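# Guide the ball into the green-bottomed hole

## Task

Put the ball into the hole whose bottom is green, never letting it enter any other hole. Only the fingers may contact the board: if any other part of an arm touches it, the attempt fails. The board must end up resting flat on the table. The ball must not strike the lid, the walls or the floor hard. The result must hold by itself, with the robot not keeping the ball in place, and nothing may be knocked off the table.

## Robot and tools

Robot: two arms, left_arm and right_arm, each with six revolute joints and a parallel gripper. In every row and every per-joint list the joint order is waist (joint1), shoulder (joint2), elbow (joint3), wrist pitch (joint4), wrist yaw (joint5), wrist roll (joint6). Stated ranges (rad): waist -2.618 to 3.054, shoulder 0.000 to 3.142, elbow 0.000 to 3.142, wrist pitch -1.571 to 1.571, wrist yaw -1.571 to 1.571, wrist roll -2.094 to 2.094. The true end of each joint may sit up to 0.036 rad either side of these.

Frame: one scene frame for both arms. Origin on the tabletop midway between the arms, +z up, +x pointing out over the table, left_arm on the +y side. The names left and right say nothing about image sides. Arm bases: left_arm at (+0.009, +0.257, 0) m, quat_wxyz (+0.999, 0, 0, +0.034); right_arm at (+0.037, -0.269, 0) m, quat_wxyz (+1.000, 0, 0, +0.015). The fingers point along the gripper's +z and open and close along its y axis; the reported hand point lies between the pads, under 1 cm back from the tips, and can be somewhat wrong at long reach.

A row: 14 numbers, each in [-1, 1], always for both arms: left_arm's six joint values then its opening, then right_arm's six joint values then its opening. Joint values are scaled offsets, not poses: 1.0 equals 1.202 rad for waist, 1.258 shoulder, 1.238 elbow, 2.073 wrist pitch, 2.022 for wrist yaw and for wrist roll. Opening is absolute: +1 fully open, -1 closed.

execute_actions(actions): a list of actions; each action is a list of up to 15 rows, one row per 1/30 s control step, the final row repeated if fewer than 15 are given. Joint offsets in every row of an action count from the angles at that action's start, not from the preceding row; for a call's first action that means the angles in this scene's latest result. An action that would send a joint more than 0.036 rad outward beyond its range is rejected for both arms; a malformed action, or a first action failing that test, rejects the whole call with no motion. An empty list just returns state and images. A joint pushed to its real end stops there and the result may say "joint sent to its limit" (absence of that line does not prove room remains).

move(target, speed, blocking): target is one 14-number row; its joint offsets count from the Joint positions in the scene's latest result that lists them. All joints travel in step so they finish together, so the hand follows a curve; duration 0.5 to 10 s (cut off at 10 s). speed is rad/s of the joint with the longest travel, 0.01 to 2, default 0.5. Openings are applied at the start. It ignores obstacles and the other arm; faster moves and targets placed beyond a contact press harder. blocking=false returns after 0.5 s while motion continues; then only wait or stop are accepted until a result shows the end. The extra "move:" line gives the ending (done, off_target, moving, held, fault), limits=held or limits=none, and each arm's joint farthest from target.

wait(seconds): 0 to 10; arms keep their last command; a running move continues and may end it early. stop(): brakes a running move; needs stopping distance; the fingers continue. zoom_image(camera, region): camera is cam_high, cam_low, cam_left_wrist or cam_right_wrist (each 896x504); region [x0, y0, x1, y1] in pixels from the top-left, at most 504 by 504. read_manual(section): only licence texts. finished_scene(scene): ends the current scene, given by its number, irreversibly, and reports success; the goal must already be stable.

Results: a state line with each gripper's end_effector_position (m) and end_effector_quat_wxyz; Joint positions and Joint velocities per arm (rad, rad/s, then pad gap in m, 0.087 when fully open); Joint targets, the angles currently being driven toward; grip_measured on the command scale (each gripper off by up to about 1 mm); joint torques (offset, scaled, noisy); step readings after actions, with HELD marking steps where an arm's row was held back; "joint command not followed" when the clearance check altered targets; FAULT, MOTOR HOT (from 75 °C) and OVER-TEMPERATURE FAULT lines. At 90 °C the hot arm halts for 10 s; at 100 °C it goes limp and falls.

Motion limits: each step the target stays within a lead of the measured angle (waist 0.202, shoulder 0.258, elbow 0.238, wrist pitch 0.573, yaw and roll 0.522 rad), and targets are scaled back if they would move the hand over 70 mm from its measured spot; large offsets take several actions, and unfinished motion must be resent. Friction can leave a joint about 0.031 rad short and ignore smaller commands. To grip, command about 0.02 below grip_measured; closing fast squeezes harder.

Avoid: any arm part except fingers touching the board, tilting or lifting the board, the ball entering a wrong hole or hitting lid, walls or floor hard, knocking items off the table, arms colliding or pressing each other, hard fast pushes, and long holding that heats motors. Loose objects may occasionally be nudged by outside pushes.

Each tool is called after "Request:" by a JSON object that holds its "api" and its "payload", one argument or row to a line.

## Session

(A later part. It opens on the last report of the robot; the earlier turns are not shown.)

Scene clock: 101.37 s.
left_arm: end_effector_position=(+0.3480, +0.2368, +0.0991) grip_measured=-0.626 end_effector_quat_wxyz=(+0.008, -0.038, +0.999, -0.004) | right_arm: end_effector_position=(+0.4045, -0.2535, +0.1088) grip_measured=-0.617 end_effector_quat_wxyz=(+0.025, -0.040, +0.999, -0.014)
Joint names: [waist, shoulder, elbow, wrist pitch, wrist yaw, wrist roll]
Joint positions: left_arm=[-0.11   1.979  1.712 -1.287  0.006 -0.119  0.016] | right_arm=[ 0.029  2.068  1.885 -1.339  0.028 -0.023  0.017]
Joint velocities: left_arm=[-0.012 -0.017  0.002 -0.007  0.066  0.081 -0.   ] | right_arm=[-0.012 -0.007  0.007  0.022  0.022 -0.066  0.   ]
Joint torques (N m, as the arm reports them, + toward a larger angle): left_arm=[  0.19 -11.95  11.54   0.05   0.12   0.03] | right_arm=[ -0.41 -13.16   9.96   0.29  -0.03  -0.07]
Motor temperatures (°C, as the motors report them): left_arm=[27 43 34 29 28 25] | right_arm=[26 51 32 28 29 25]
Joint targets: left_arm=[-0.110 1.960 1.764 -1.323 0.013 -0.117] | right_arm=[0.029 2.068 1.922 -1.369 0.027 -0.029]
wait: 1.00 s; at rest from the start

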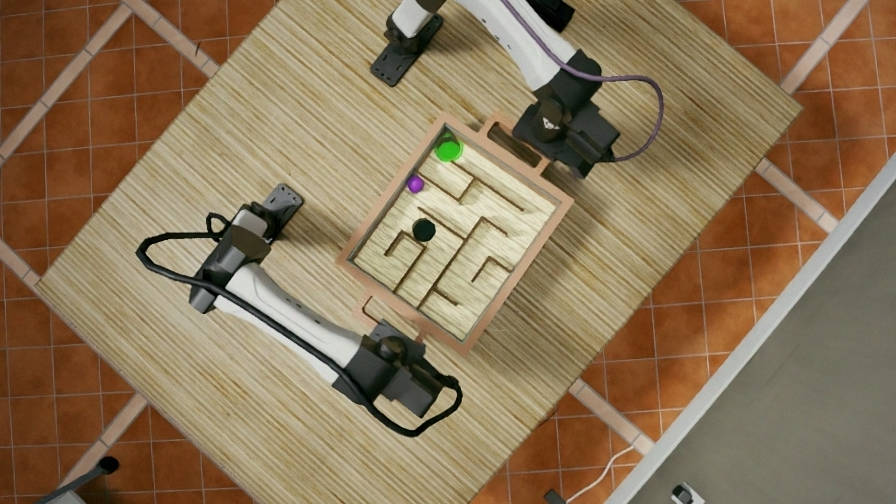

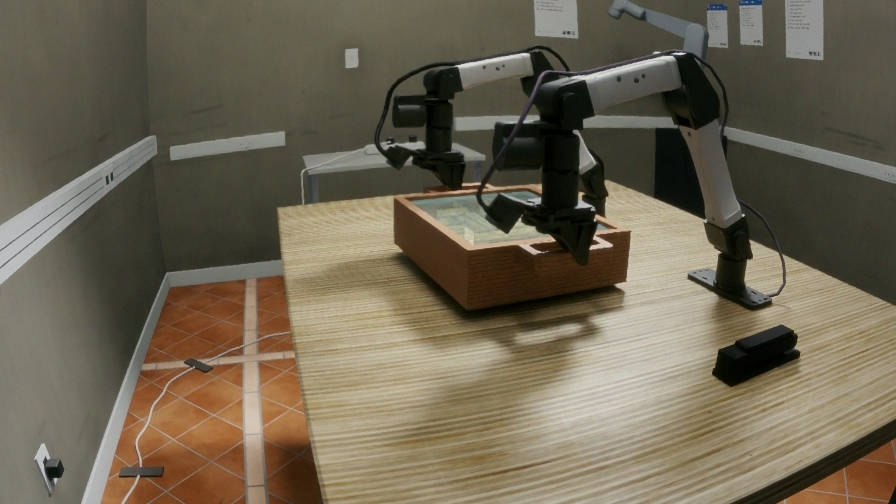

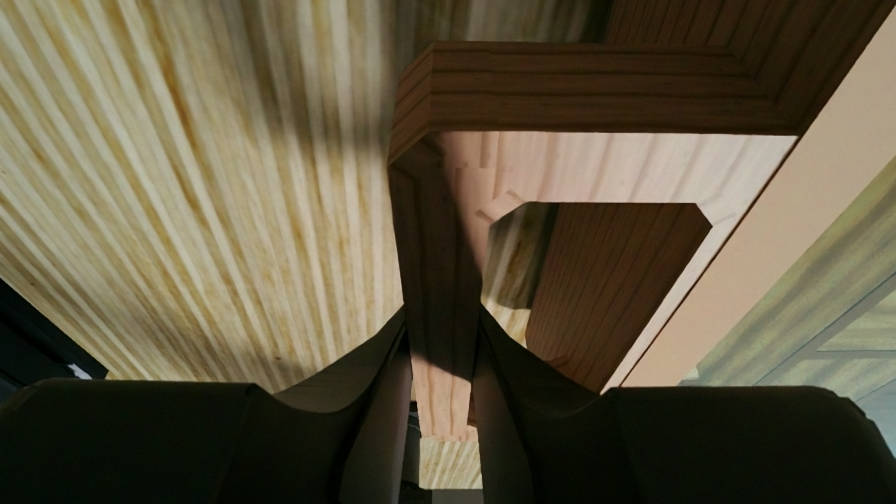

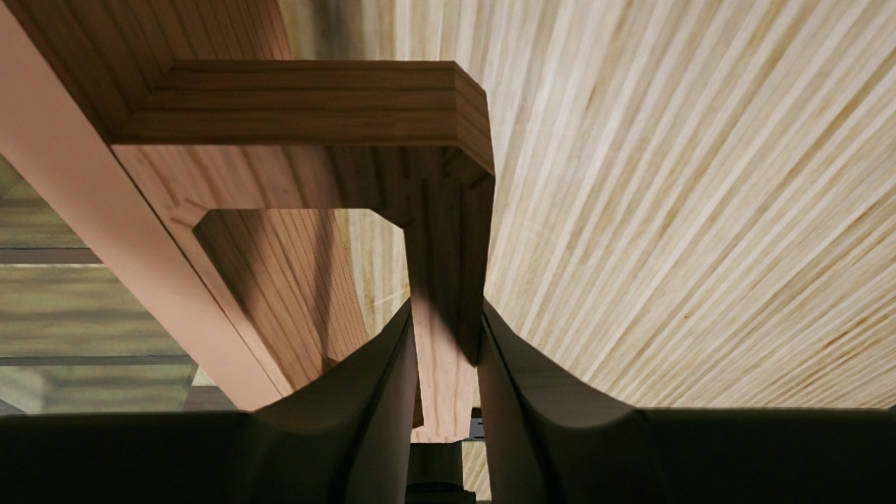

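Now pitch wrists −0.06 beyond the current targets.

Request:
{"api": "execute_actions", "payload": {
  "actions": [
    [[0,-0.015,0.035,-0.025,0,0,-0.7,0,0,0.025,-0.022,0,0,-0.7],[0,-0.015,0.035,-0.025,0,0,-0.7,0,0,0.025,-0.022,0,0,-0.7],[0,-0.015,0.035,-0.033,0,0,-0.7,0,0,0.025,-0.03,0,0,-0.7],[0,-0.015,0.035,-0.033,0,0,-0.7,0,0,0.025,-0.03,0,0,-0.7],[0,-0.015,0.035,-0.04,0,0,-0.7,0,0,0.025,-0.037,0,0,-0.7],[0,-0.015,0.035,-0.04,0,0,-0.7,0,0,0.025,-0.037,0,0,-0.7],[0,-0.015,0.035,-0.048,0,0,-0.7,0,0,0.025,-0.045,0,0,-0.7]]
  ]
}}

Request:
{"api": "wait", "payload": {
  "seconds": 5
}}

Scene clock: 108.57 s.
left_arm: end_effector_position=(+0.3348, +0.2365, +0.1014) grip_measured=-0.626 end_effector_quat_wxyz=(-0.018, -0.038, +0.999, -0.004) | right_arm: end_effector_position=(+0.3913, -0.2542, +0.1107) grip_measured=-0.617 end_effector_quat_wxyz=(-0.002, -0.039, +0.999, -0.014)
Joint names: [waist, shoulder, elbow, wrist pitch, wrist yaw, wrist roll]
Joint positions: left_arm=[-0.11   1.979  1.712 -1.34   0.011 -0.119  0.016] | right_arm=[ 0.029  2.068  1.885 -1.392  0.028 -0.02   0.017]
Joint velocities: left_arm=[-0.002  0.002 -0.007  0.037 -0.007  0.037 -0.   ] | right_arm=[-0.002 -0.017 -0.027 -0.066 -0.022  0.051  0.   ]
Joint torques (N m, as the arm reports them, + toward a larger angle): left_arm=[  0.22 -11.91  10.73  -0.14  -0.04   0.02] | right_arm=[ -0.18 -13.29   9.32   0.09   0.     0.02]
Motor temperatures (°C, as the motors report them): left_arm=[27 44 35 29 28 25] | right_arm=[26 51 33 28 29 25]
Joint targets: left_arm=[-0.110 1.960 1.755 -1.387 0.006 -0.119] | right_arm=[0.029 2.068 1.915 -1.432 0.028 -0.023]
Step readings (joint positions):
0: left_arm=[-0.110 1.979 1.712 -1.287 0.006 -0.119] | right_arm=[0.029 2.068 1.885 -1.339 0.028 -0.023]
1: left_arm=[-0.110 1.979 1.712 -1.288 0.006 -0.119] | right_arm=[0.029 2.068 1.885 -1.340 0.028 -0.022]
2: left_arm=[-0.110 1.979 1.712 -1.290 0.006 -0.119] | right_arm=[0.029 2.068 1.885 -1.341 0.028 -0.022]
4: left_arm=[-0.110 1.979 1.712 -1.295 0.006 -0.119] | right_arm=[0.029 2.068 1.885 -1.348 0.028 -0.021]
8: left_arm=[-0.110 1.979 1.712 -1.317 0.008 -0.119] | right_arm=[0.029 2.068 1.885 -1.370 0.028 -0.020]
15: Joint positions above

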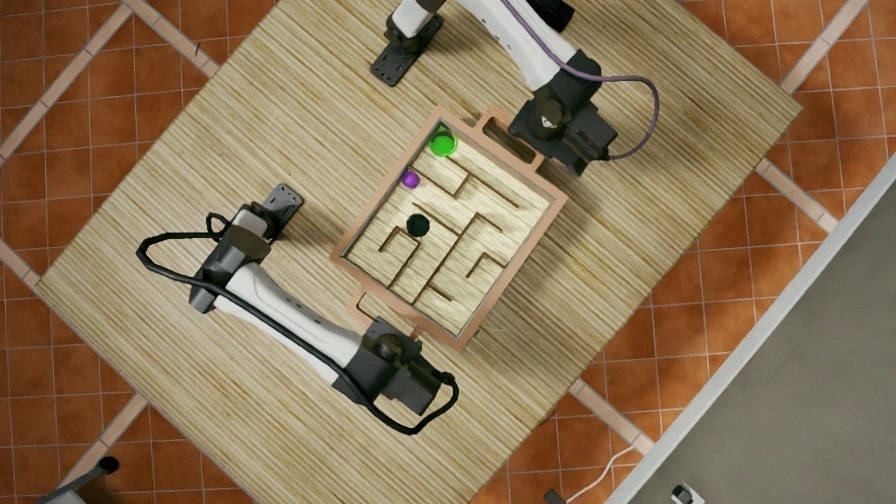

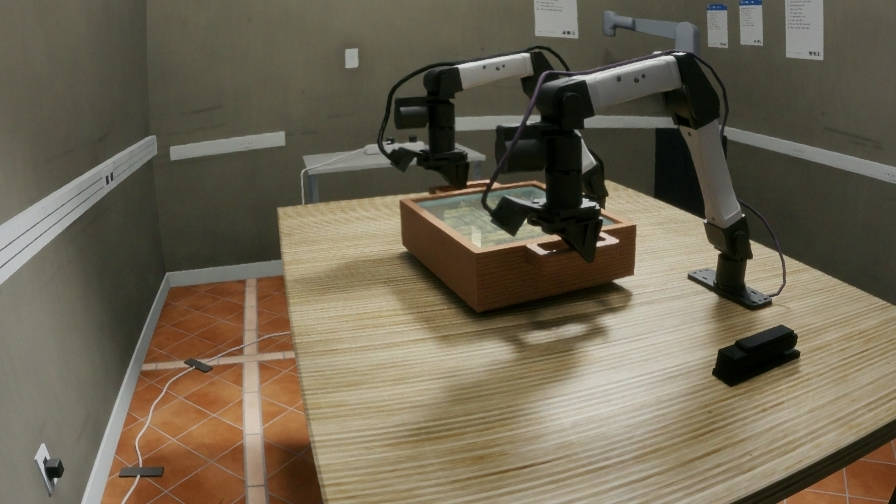

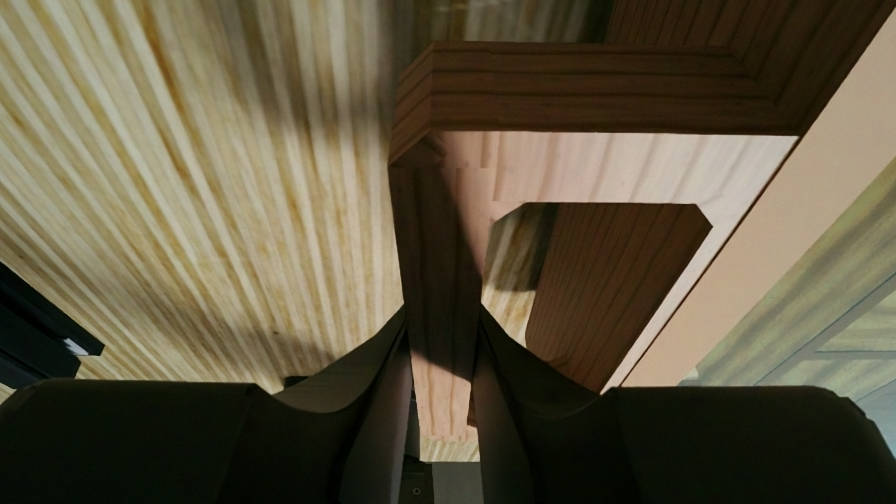

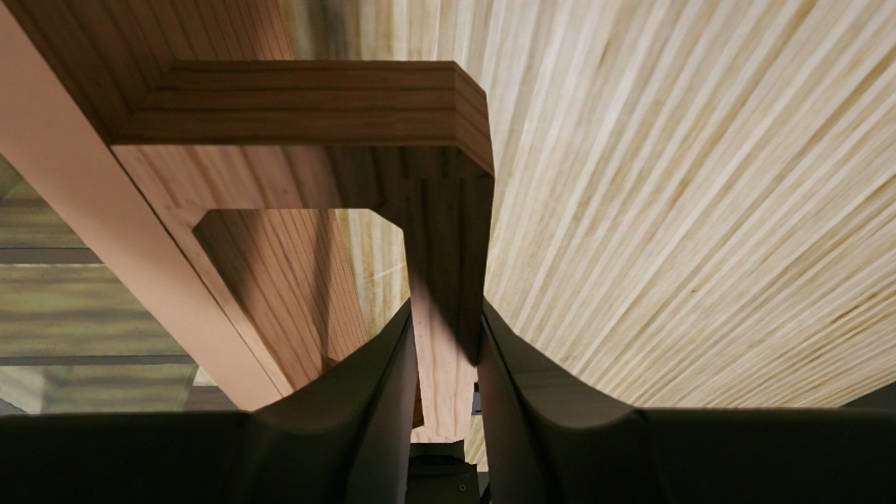

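Scene clock: 113.57 s.
left_arm: end_effector_position=(+0.3346, +0.2365, +0.1015) grip_measured=-0.626 end_effector_quat_wxyz=(-0.019, -0.038, +0.999, -0.004) | right_arm: end_effector_position=(+0.3912, -0.2542, +0.1108) grip_measured=-0.617 end_effector_quat_wxyz=(-0.002, -0.039, +0.999, -0.014)
Joint names: [waist, shoulder, elbow, wrist pitch, wrist yaw, wrist roll]
Joint positions: left_arm=[-0.11   1.979  1.712 -1.341  0.011 -0.119  0.016] | right_arm=[ 0.029  2.068  1.885 -1.393  0.028 -0.02   0.017]
Joint velocities: left_arm=[ 0.017 -0.002  0.027  0.051  0.007  0.066 -0.   ] | right_arm=[ 0.002 -0.007  0.012  0.051  0.066 -0.022 -0.001]
Joint torques (N m, as the arm reports them, + toward a larger angle): left_arm=[  0.18 -11.88  10.77  -0.17  -0.01   0.02] | right_arm=[ -0.02 -13.22   9.55   0.05   0.02   0.  ]
Motor temperatures (°C, as the motors report them): left_arm=[27 44 36 29 28 25] | right_arm=[26 51 33 28 29 25]
Joint targets: left_arm=[-0.110 1.960 1.755 -1.387 0.006 -0.119] | right_arm=[0.029 2.068 1.915 -1.432 0.028 -0.023]
wait: 5.00 s; at rest by 0.17 s

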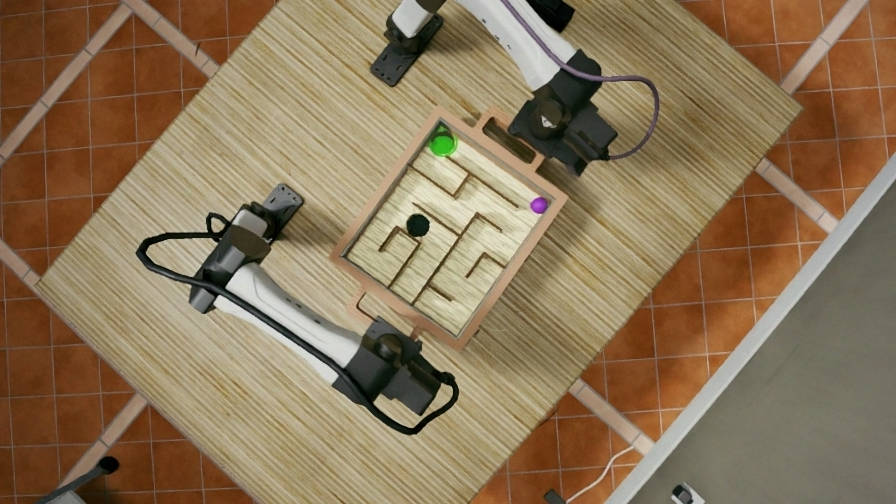

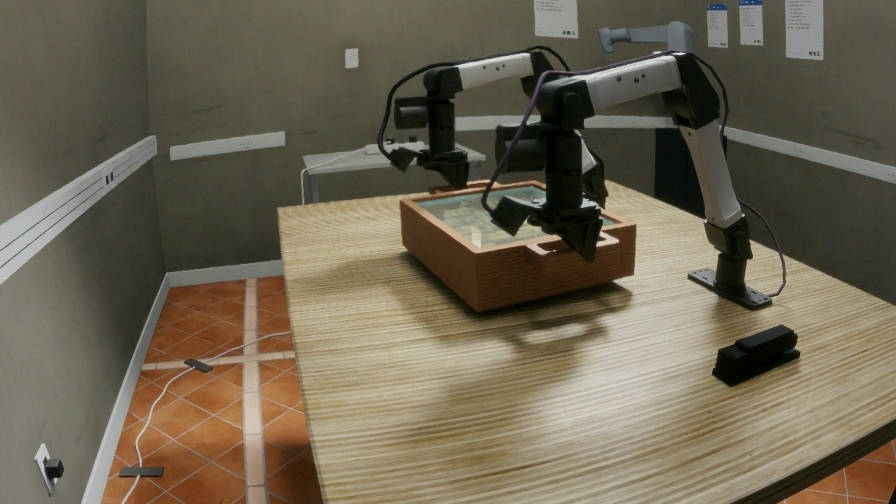

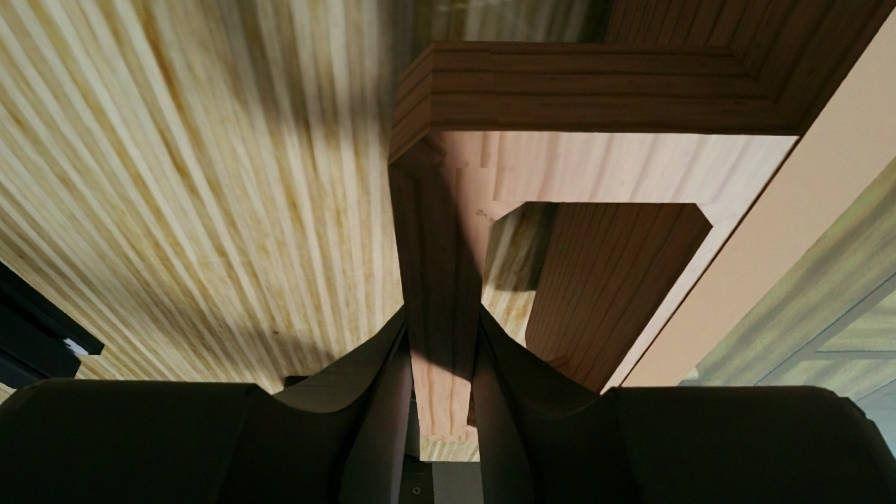

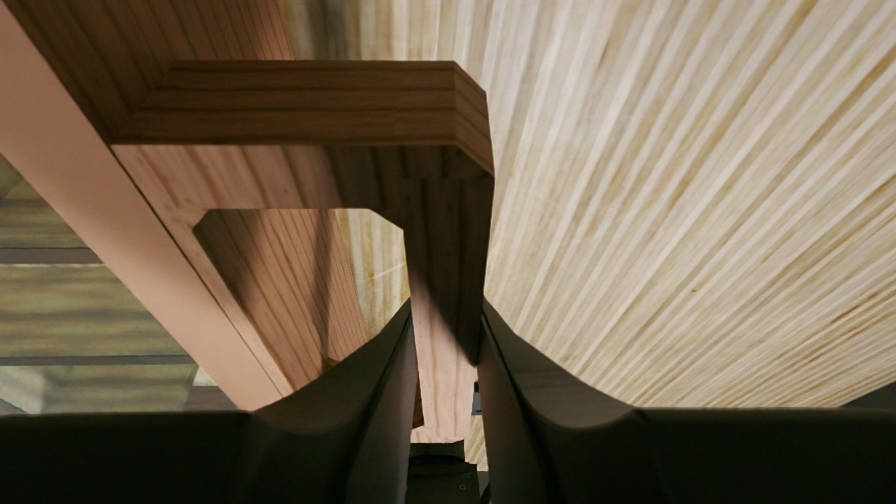

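Request:
{"api": "execute_actions", "payload": {
  "actions": [
    [[0,-0.015,0.035,-0.005,0,0,-0.7,0,0,0.025,-0.005,0,0,-0.7],[0,-0.015,0.035,0,0,0,-0.7,0,0,0.025,0,0,0,-0.7],[0,-0.015,0.035,0.005,0,0,-0.7,0,0,0.025,0.005,0,0,-0.7],[0,-0.015,0.035,0.01,0,0,-0.7,0,0,0.025,0.01,0,0,-0.7],[0,-0.015,0.035,0.015,0,0,-0.7,0,0,0.025,0.015,0,0,-0.7],[0,-0.015,0.035,0.019,0,0,-0.7,0,0,0.025,0.019,0,0,-0.7]]
  ]
}}

Request:
{"api": "wait", "payload": {
  "seconds": 4
}}

Scene clock: 125.23 s.
left_arm: end_effector_position=(+0.3459, +0.2367, +0.0994) grip_measured=-0.626 end_effector_quat_wxyz=(+0.004, -0.038, +0.999, -0.004) | right_arm: end_effector_position=(+0.4022, -0.2536, +0.1091) grip_measured=-0.618 end_effector_quat_wxyz=(+0.020, -0.039, +0.999, -0.014)
Joint names: [waist, shoulder, elbow, wrist pitch, wrist yaw, wrist roll]
Joint positions: left_arm=[-0.11   1.979  1.712 -1.296  0.007 -0.119  0.016] | right_arm=[ 0.029  2.068  1.885 -1.348  0.028 -0.019  0.017]
Joint velocities: left_arm=[ 0.007 -0.002 -0.002  0.051  0.051  0.051  0.001] | right_arm=[-0.002 -0.007 -0.007 -0.022 -0.037 -0.051 -0.   ]
Joint torques (N m, as the arm reports them, + toward a larger angle): left_arm=[  0.19 -11.96  10.86   0.39   0.09   0.02] | right_arm=[ -0.3  -13.01   9.43   0.39   0.04   0.07]
Motor temperatures (°C, as the motors report them): left_arm=[27 44 38 29 28 25] | right_arm=[26 51 34 28 29 25]
Joint targets: left_arm=[-0.110 1.960 1.755 -1.301 0.011 -0.119] | right_arm=[0.029 2.068 1.915 -1.353 0.028 -0.020]
Step readings (joint positions):
0: left_arm=[-0.110 1.979 1.712 -1.341 0.011 -0.119] | right_arm=[0.029 2.068 1.885 -1.393 0.028 -0.020]
1: left_arm=[-0.110 1.979 1.712 -1.341 0.012 -0.119] | right_arm=[0.029 2.068 1.885 -1.393 0.028 -0.019]
2: left_arm=[-0.110 1.979 1.712 -1.340 0.012 -0.119] | right_arm=[0.029 2.068 1.885 -1.392 0.028 -0.019]
4: left_arm=[-0.110 1.979 1.712 -1.335 0.012 -0.119] | right_arm=[0.029 2.068 1.885 -1.387 0.028 -0.019]
8: left_arm=[-0.110 1.979 1.712 -1.313 0.009 -0.119] | right_arm=[0.029 2.068 1.885 -1.364 0.028 -0.019]
15: Joint positions above

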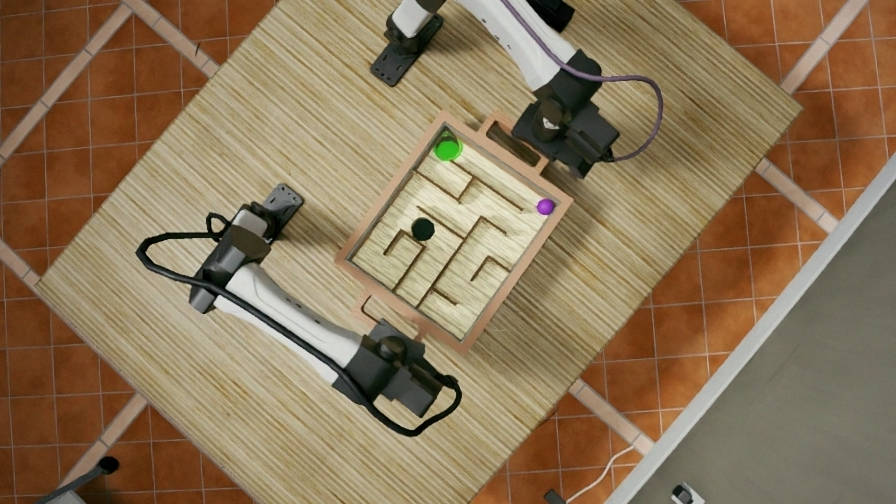

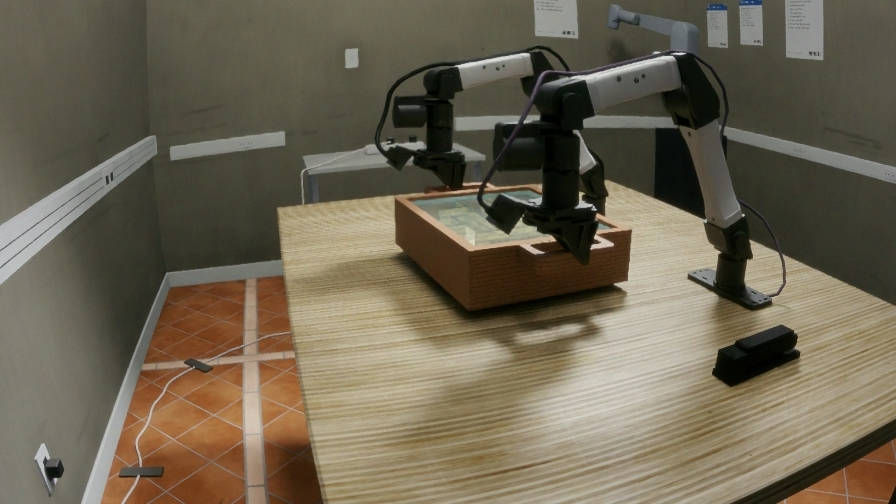

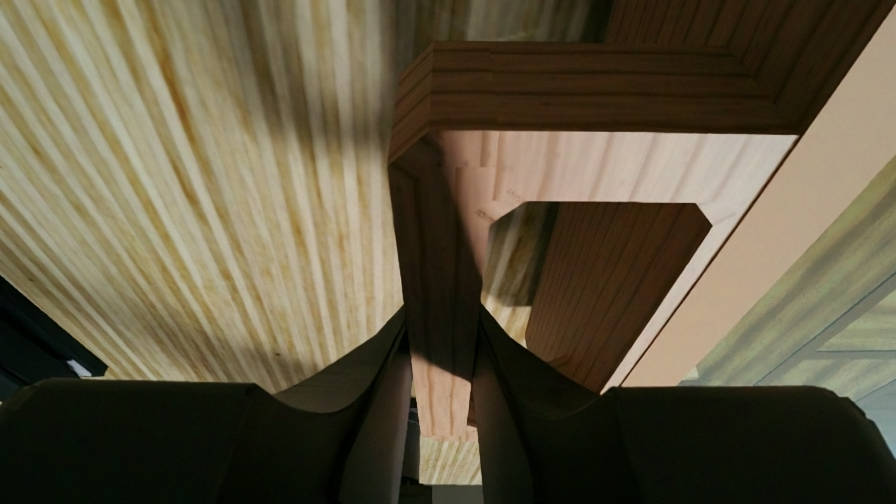

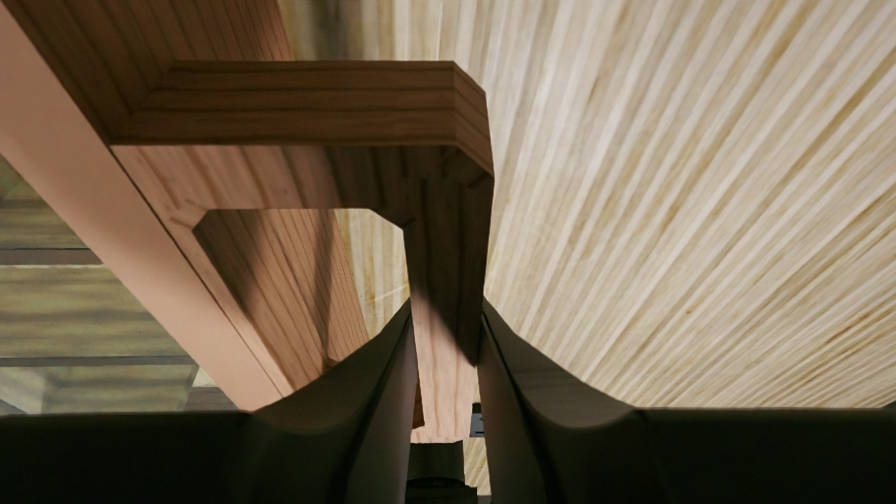

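Scene clock: 129.23 s.
left_arm: end_effector_position=(+0.3459, +0.2367, +0.0994) grip_measured=-0.626 end_effector_quat_wxyz=(+0.004, -0.038, +0.999, -0.004) | right_arm: end_effector_position=(+0.4022, -0.2536, +0.1091) grip_measured=-0.618 end_effector_quat_wxyz=(+0.020, -0.039, +0.999, -0.014)
Joint names: [waist, shoulder, elbow, wrist pitch, wrist yaw, wrist roll]
Joint positions: left_arm=[-0.11   1.979  1.712 -1.296  0.007 -0.119  0.016] | right_arm=[ 0.029  2.068  1.885 -1.348  0.028 -0.019  0.017]
Joint velocities: left_arm=[ 0.002  0.002 -0.002 -0.022  0.022 -0.022 -0.001] | right_arm=[ 0.007  0.002 -0.007  0.022 -0.037 -0.051 -0.001]
Joint torques (N m, as the arm reports them, + toward a larger angle): left_arm=[  0.2  -11.96  10.86   0.36   0.1    0.02] | right_arm=[ -0.14 -13.34   9.41   0.42   0.     0.08]
Motor temperatures (°C, as the motors report them): left_arm=[27 45 38 29 28 25] | right_arm=[26 52 35 28 29 25]
Joint targets: left_arm=[-0.110 1.960 1.755 -1.301 0.011 -0.119] | right_arm=[0.029 2.068 1.915 -1.353 0.028 -0.020]
wait: 4.00 s; at rest by 0.17 s

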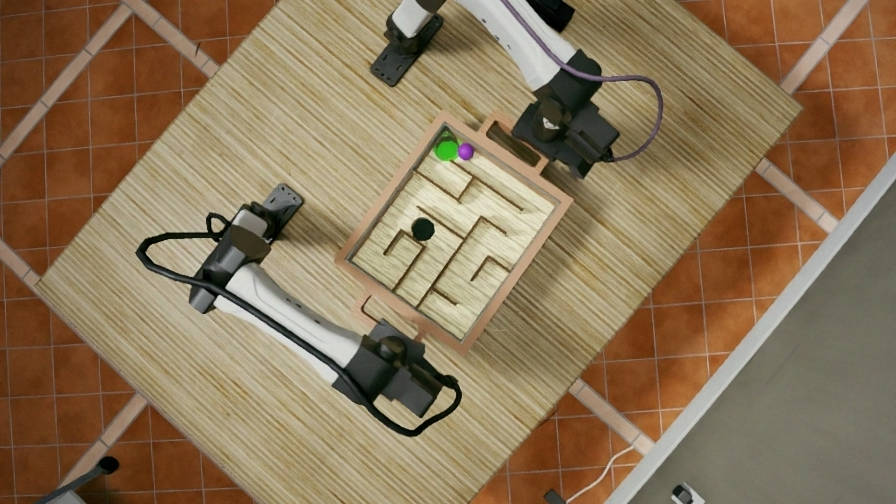

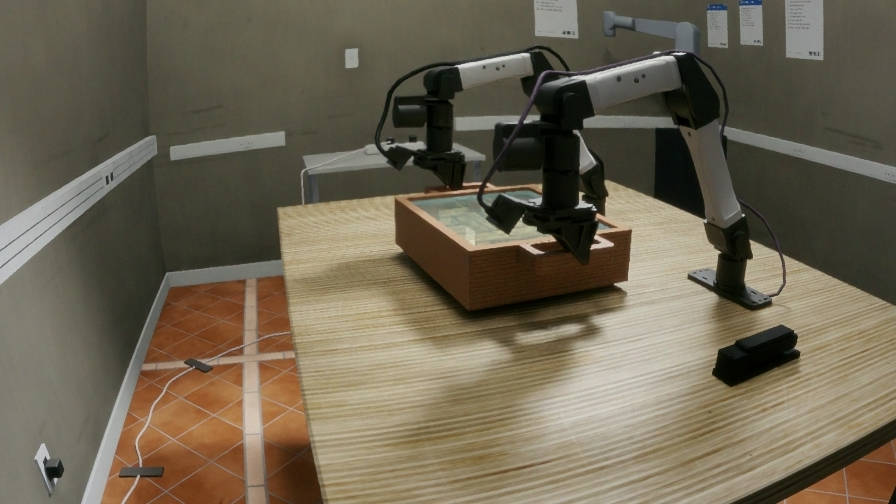

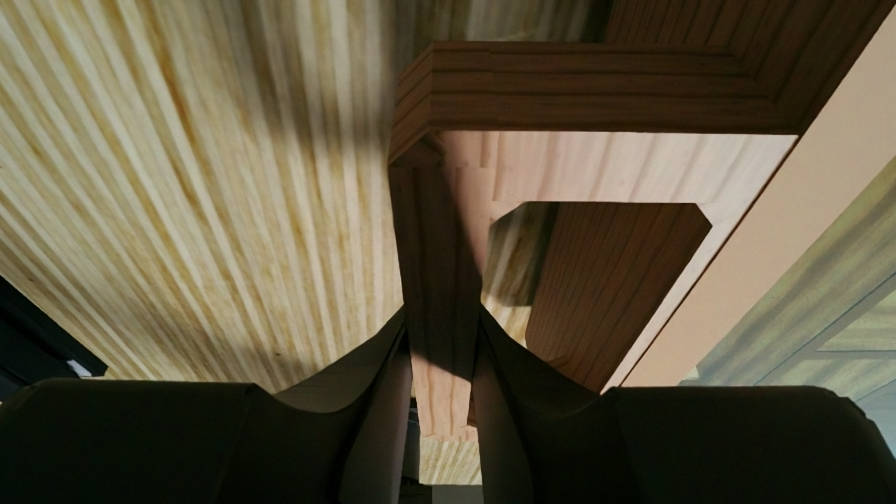

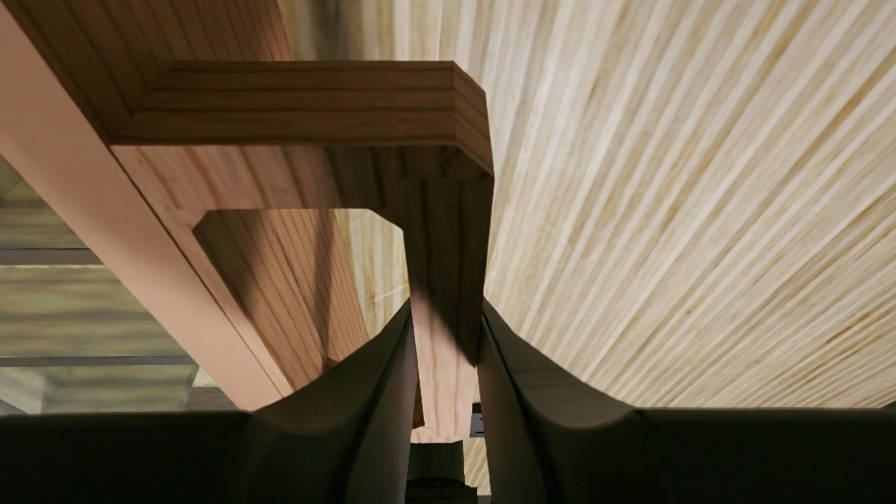

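Should drop in; lower the board.

Request:
{"api": "move", "payload": {
  "target": [0,-0.01,-0.075,0.025,0,0,-0.7,0,0,-0.105,0.042,0,0,-0.7],
  "speed": 0.12
}}

Scene clock: 133.93 s.
left_arm: end_effector_position=(+0.3427, +0.2383, +0.0825) grip_measured=-0.626 end_effector_quat_wxyz=(-0.003, -0.038, +0.999, +0.001) | right_arm: end_effector_position=(+0.3985, -0.2525, +0.0827) grip_measured=-0.618 end_effector_quat_wxyz=(+0.012, -0.037, +0.999, -0.010)
Joint names: [waist, shoulder, elbow, wrist pitch, wrist yaw, wrist roll]
Joint positions: left_arm=[-0.11   1.984  1.651 -1.243 -0.001 -0.118  0.016] | right_arm=[ 0.029  2.068  1.778 -1.257  0.022 -0.017  0.017]
Joint velocities: left_arm=[ 0.002 -0.017  0.017 -0.081  0.007 -0.051 -0.   ] | right_arm=[-0.017  0.032 -0.007 -0.022  0.037 -0.022  0.001]
Joint torques (N m, as the arm reports them, + toward a larger angle): left_arm=[  0.18 -11.89   4.73   0.39   0.12   0.02] | right_arm=[ -0.15 -13.08   5.44   0.42   0.12   0.02]
Motor temperatures (°C, as the motors report them): left_arm=[27 45 39 29 28 25] | right_arm=[26 52 35 28 29 25]
Joint targets: left_arm=[-0.110 1.966 1.619 -1.244 0.007 -0.119] | right_arm=[0.029 2.068 1.755 -1.261 0.028 -0.019]
move: off_target (left_arm, right_arm); limits=none; left_arm: farthest joint: the elbow, 0.031 radians from its target (0.093 radians at the start); right_arm: farthest joint: the elbow, 0.023 radians from its target (0.129 radians at the start)

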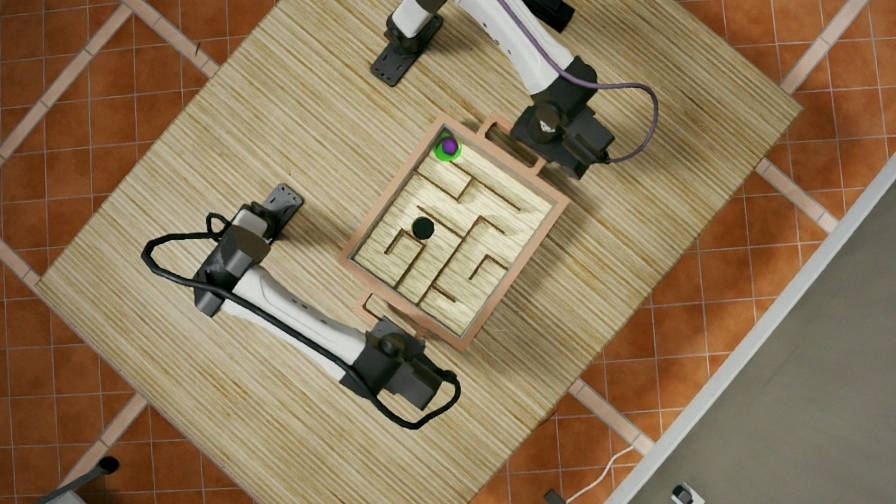

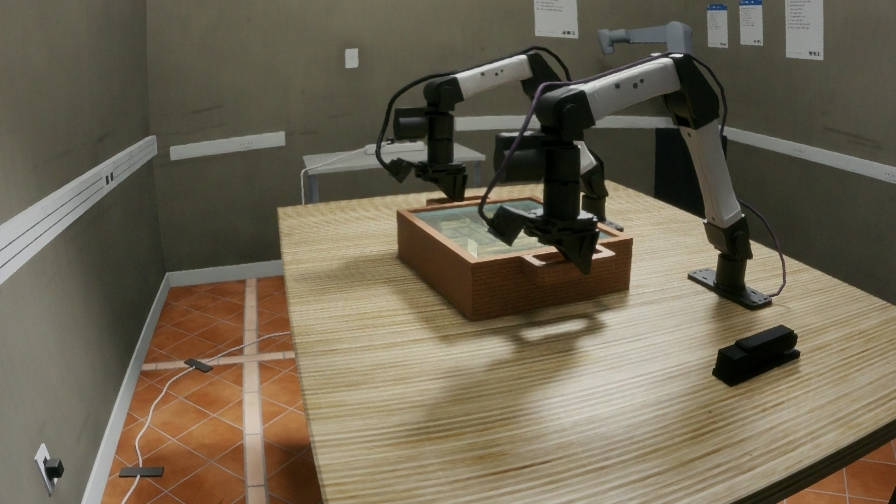

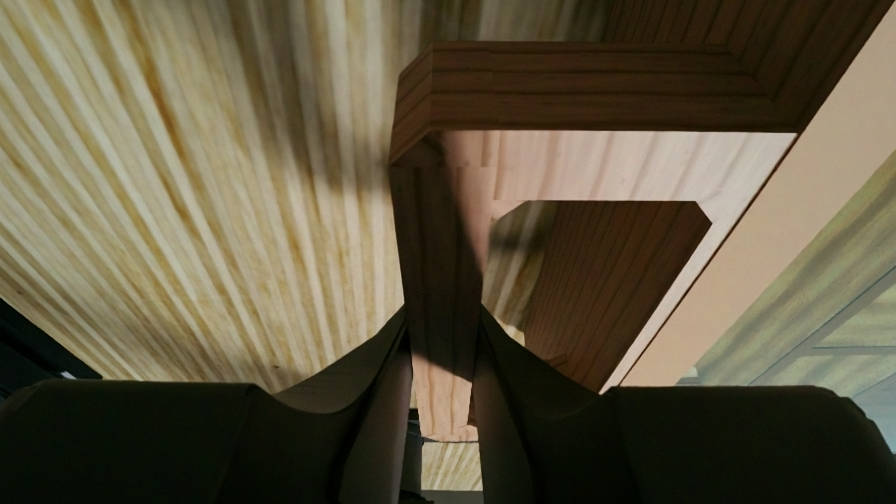

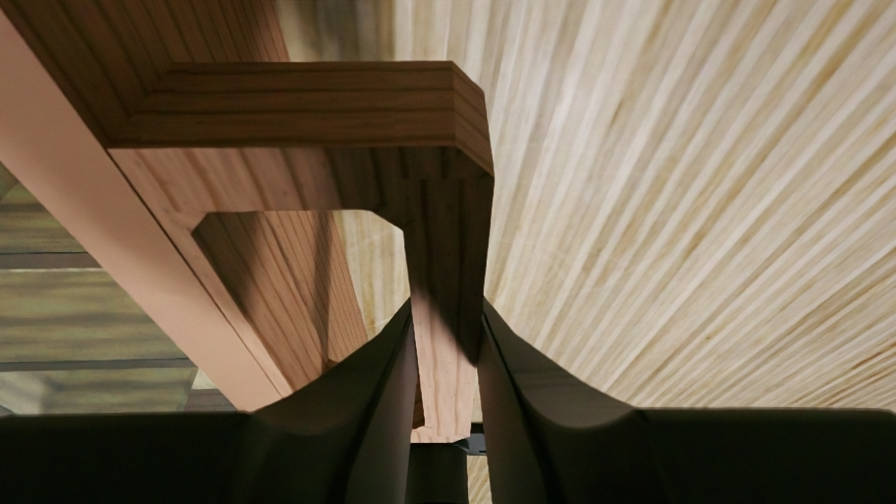

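Request:
{"api": "execute_actions", "payload": {
  "actions": [
    [[0,0,0,0,0,0,0.1,0,0,0,0,0,0,0.1]],
    [[0,-0.04,0,0,0,0,0.1,0,-0.04,0,0,0,0,0.1],[0,-0.06,0,0,0,0,0.1,0,-0.06,0,0,0,0,0.1],[0,-0.08,0,0,0,0,0.1,0,-0.08,0,0,0,0,0.1],[0,-0.1,0,0,0,0,0.1,0,-0.1,0,0,0,0,0.1]]
  ]
}}

Request:
{"api": "finished_scene", "payload": {
  "scene": 1
}}

Scene clock: 140.17 s.
left_arm: end_effector_position=(+0.3439, +0.2382, +0.1249) grip_measured=+0.100 end_effector_quat_wxyz=(+0.064, -0.038, +0.997, -0.005) | right_arm: end_effector_position=(+0.3995, -0.2524, +0.1292) grip_measured=+0.100 end_effector_quat_wxyz=(+0.080, -0.037, +0.996, -0.009)
Joint names: [waist, shoulder, elbow, wrist pitch, wrist yaw, wrist roll]
Joint positions: left_arm=[-0.11   1.85   1.651 -1.244 -0.001 -0.118  0.048] | right_arm=[ 0.029  1.932  1.778 -1.257  0.022 -0.017  0.048]
Joint velocities: left_arm=[-0.002 -0.002  0.002 -0.066  0.007 -0.066  0.001] | right_arm=[-0.017 -0.012 -0.007 -0.051 -0.051 -0.037  0.001]
Joint torques (N m, as the arm reports them, + toward a larger angle): left_arm=[ 0.18 -8.85  7.59  0.7   0.04  0.02] | right_arm=[ -0.22 -11.39   7.37   0.77   0.03   0.09]
Motor temperatures (°C, as the motors report them): left_arm=[27 45 38 29 28 25] | right_arm=[26 52 34 28 29 25]
Joint targets: left_arm=[-0.110 1.858 1.651 -1.244 -0.001 -0.118] | right_arm=[0.029 1.942 1.778 -1.257 0.022 -0.017]
Step readings (joint positions; steps 1 to 15: 1st action; 16 to 30: 2nd action):
0: left_arm=[-0.110 1.984 1.651 -1.243 -0.001 -0.118] | right_arm=[0.029 2.068 1.778 -1.257 0.022 -0.017]
1: left_arm=[-0.110 1.984 1.651 -1.243 -0.001 -0.118] | right_arm=[0.029 2.068 1.778 -1.257 0.022 -0.017]
2: left_arm=[-0.110 1.984 1.651 -1.243 -0.001 -0.118] | right_arm=[0.029 2.068 1.778 -1.257 0.022 -0.017]
4: left_arm=[-0.110 1.984 1.651 -1.243 -0.001 -0.118] | right_arm=[0.029 2.068 1.778 -1.257 0.022 -0.017]
8: left_arm=[-0.110 1.984 1.651 -1.243 -0.001 -0.118] | right_arm=[0.029 2.068 1.778 -1.257 0.022 -0.017]
15: left_arm=[-0.110 1.984 1.651 -1.243 -0.001 -0.118] | right_arm=[0.029 2.068 1.778 -1.257 0.022 -0.017]
16: left_arm=[-0.110 1.981 1.651 -1.243 -0.001 -0.118] | right_arm=[0.029 2.065 1.778 -1.257 0.022 -0.017]
17: left_arm=[-0.110 1.974 1.651 -1.244 -0.001 -0.118] | right_arm=[0.029 2.058 1.778 -1.257 0.022 -0.017]
19: left_arm=[-0.110 1.940 1.651 -1.244 -0.001 -0.118] | right_arm=[0.029 2.026 1.778 -1.257 0.022 -0.017]
23: left_arm=[-0.110 1.858 1.651 -1.244 -0.001 -0.118] | right_arm=[0.029 1.944 1.778 -1.257 0.022 -0.017]
30: Joint positions above

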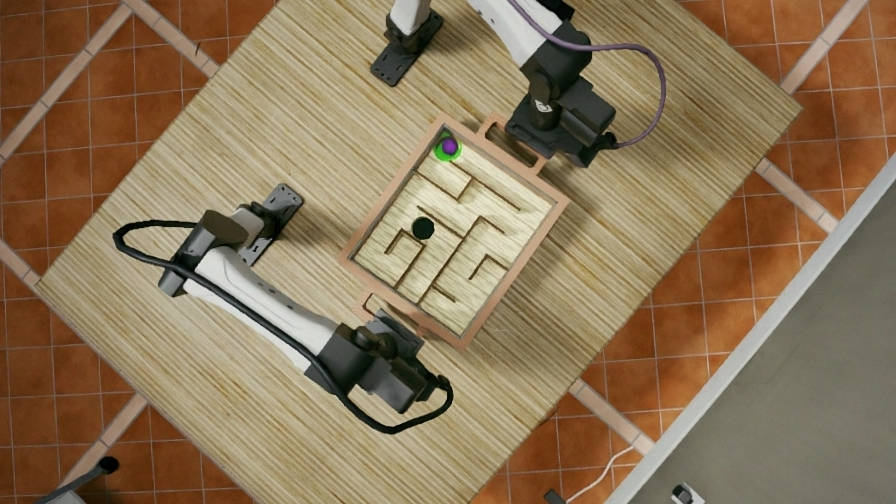

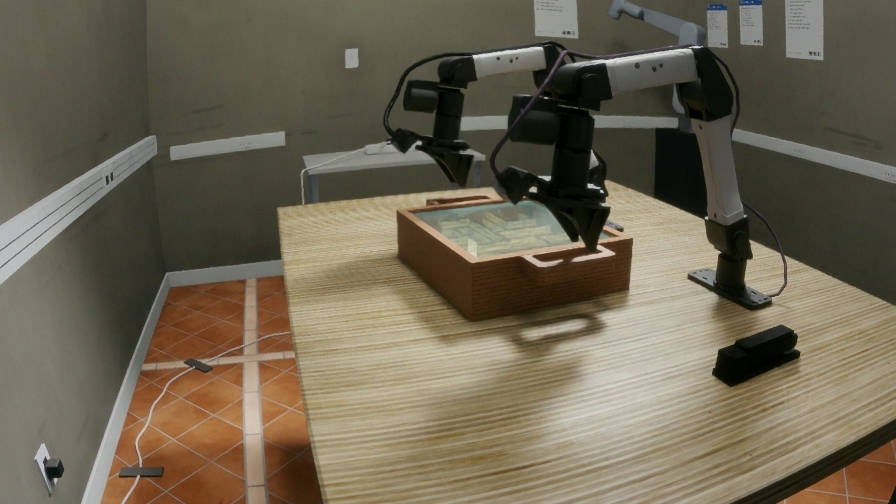

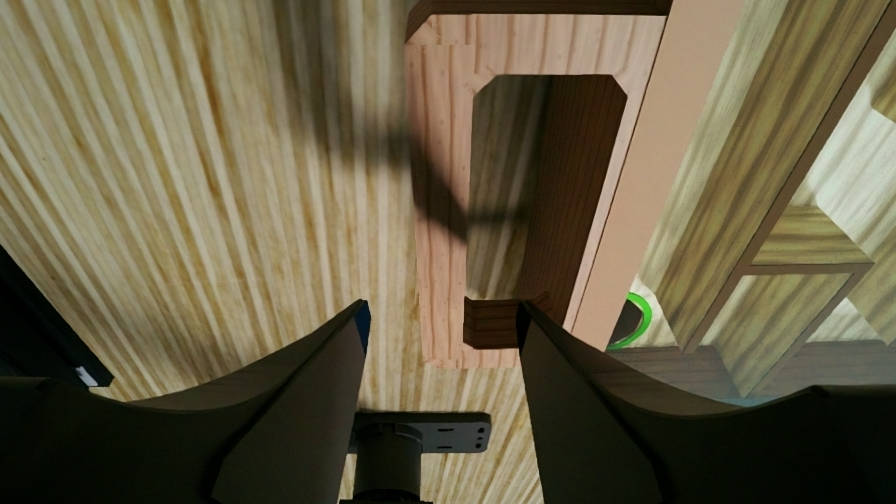

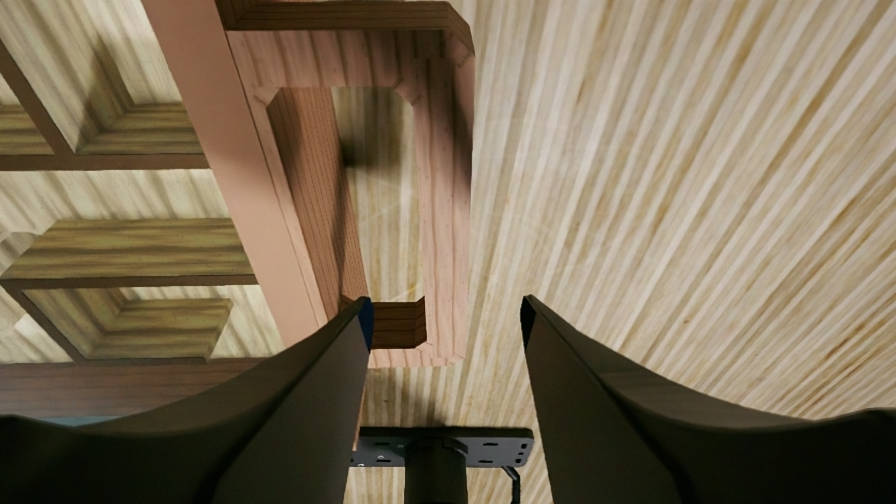

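The scene is finished: the task was done.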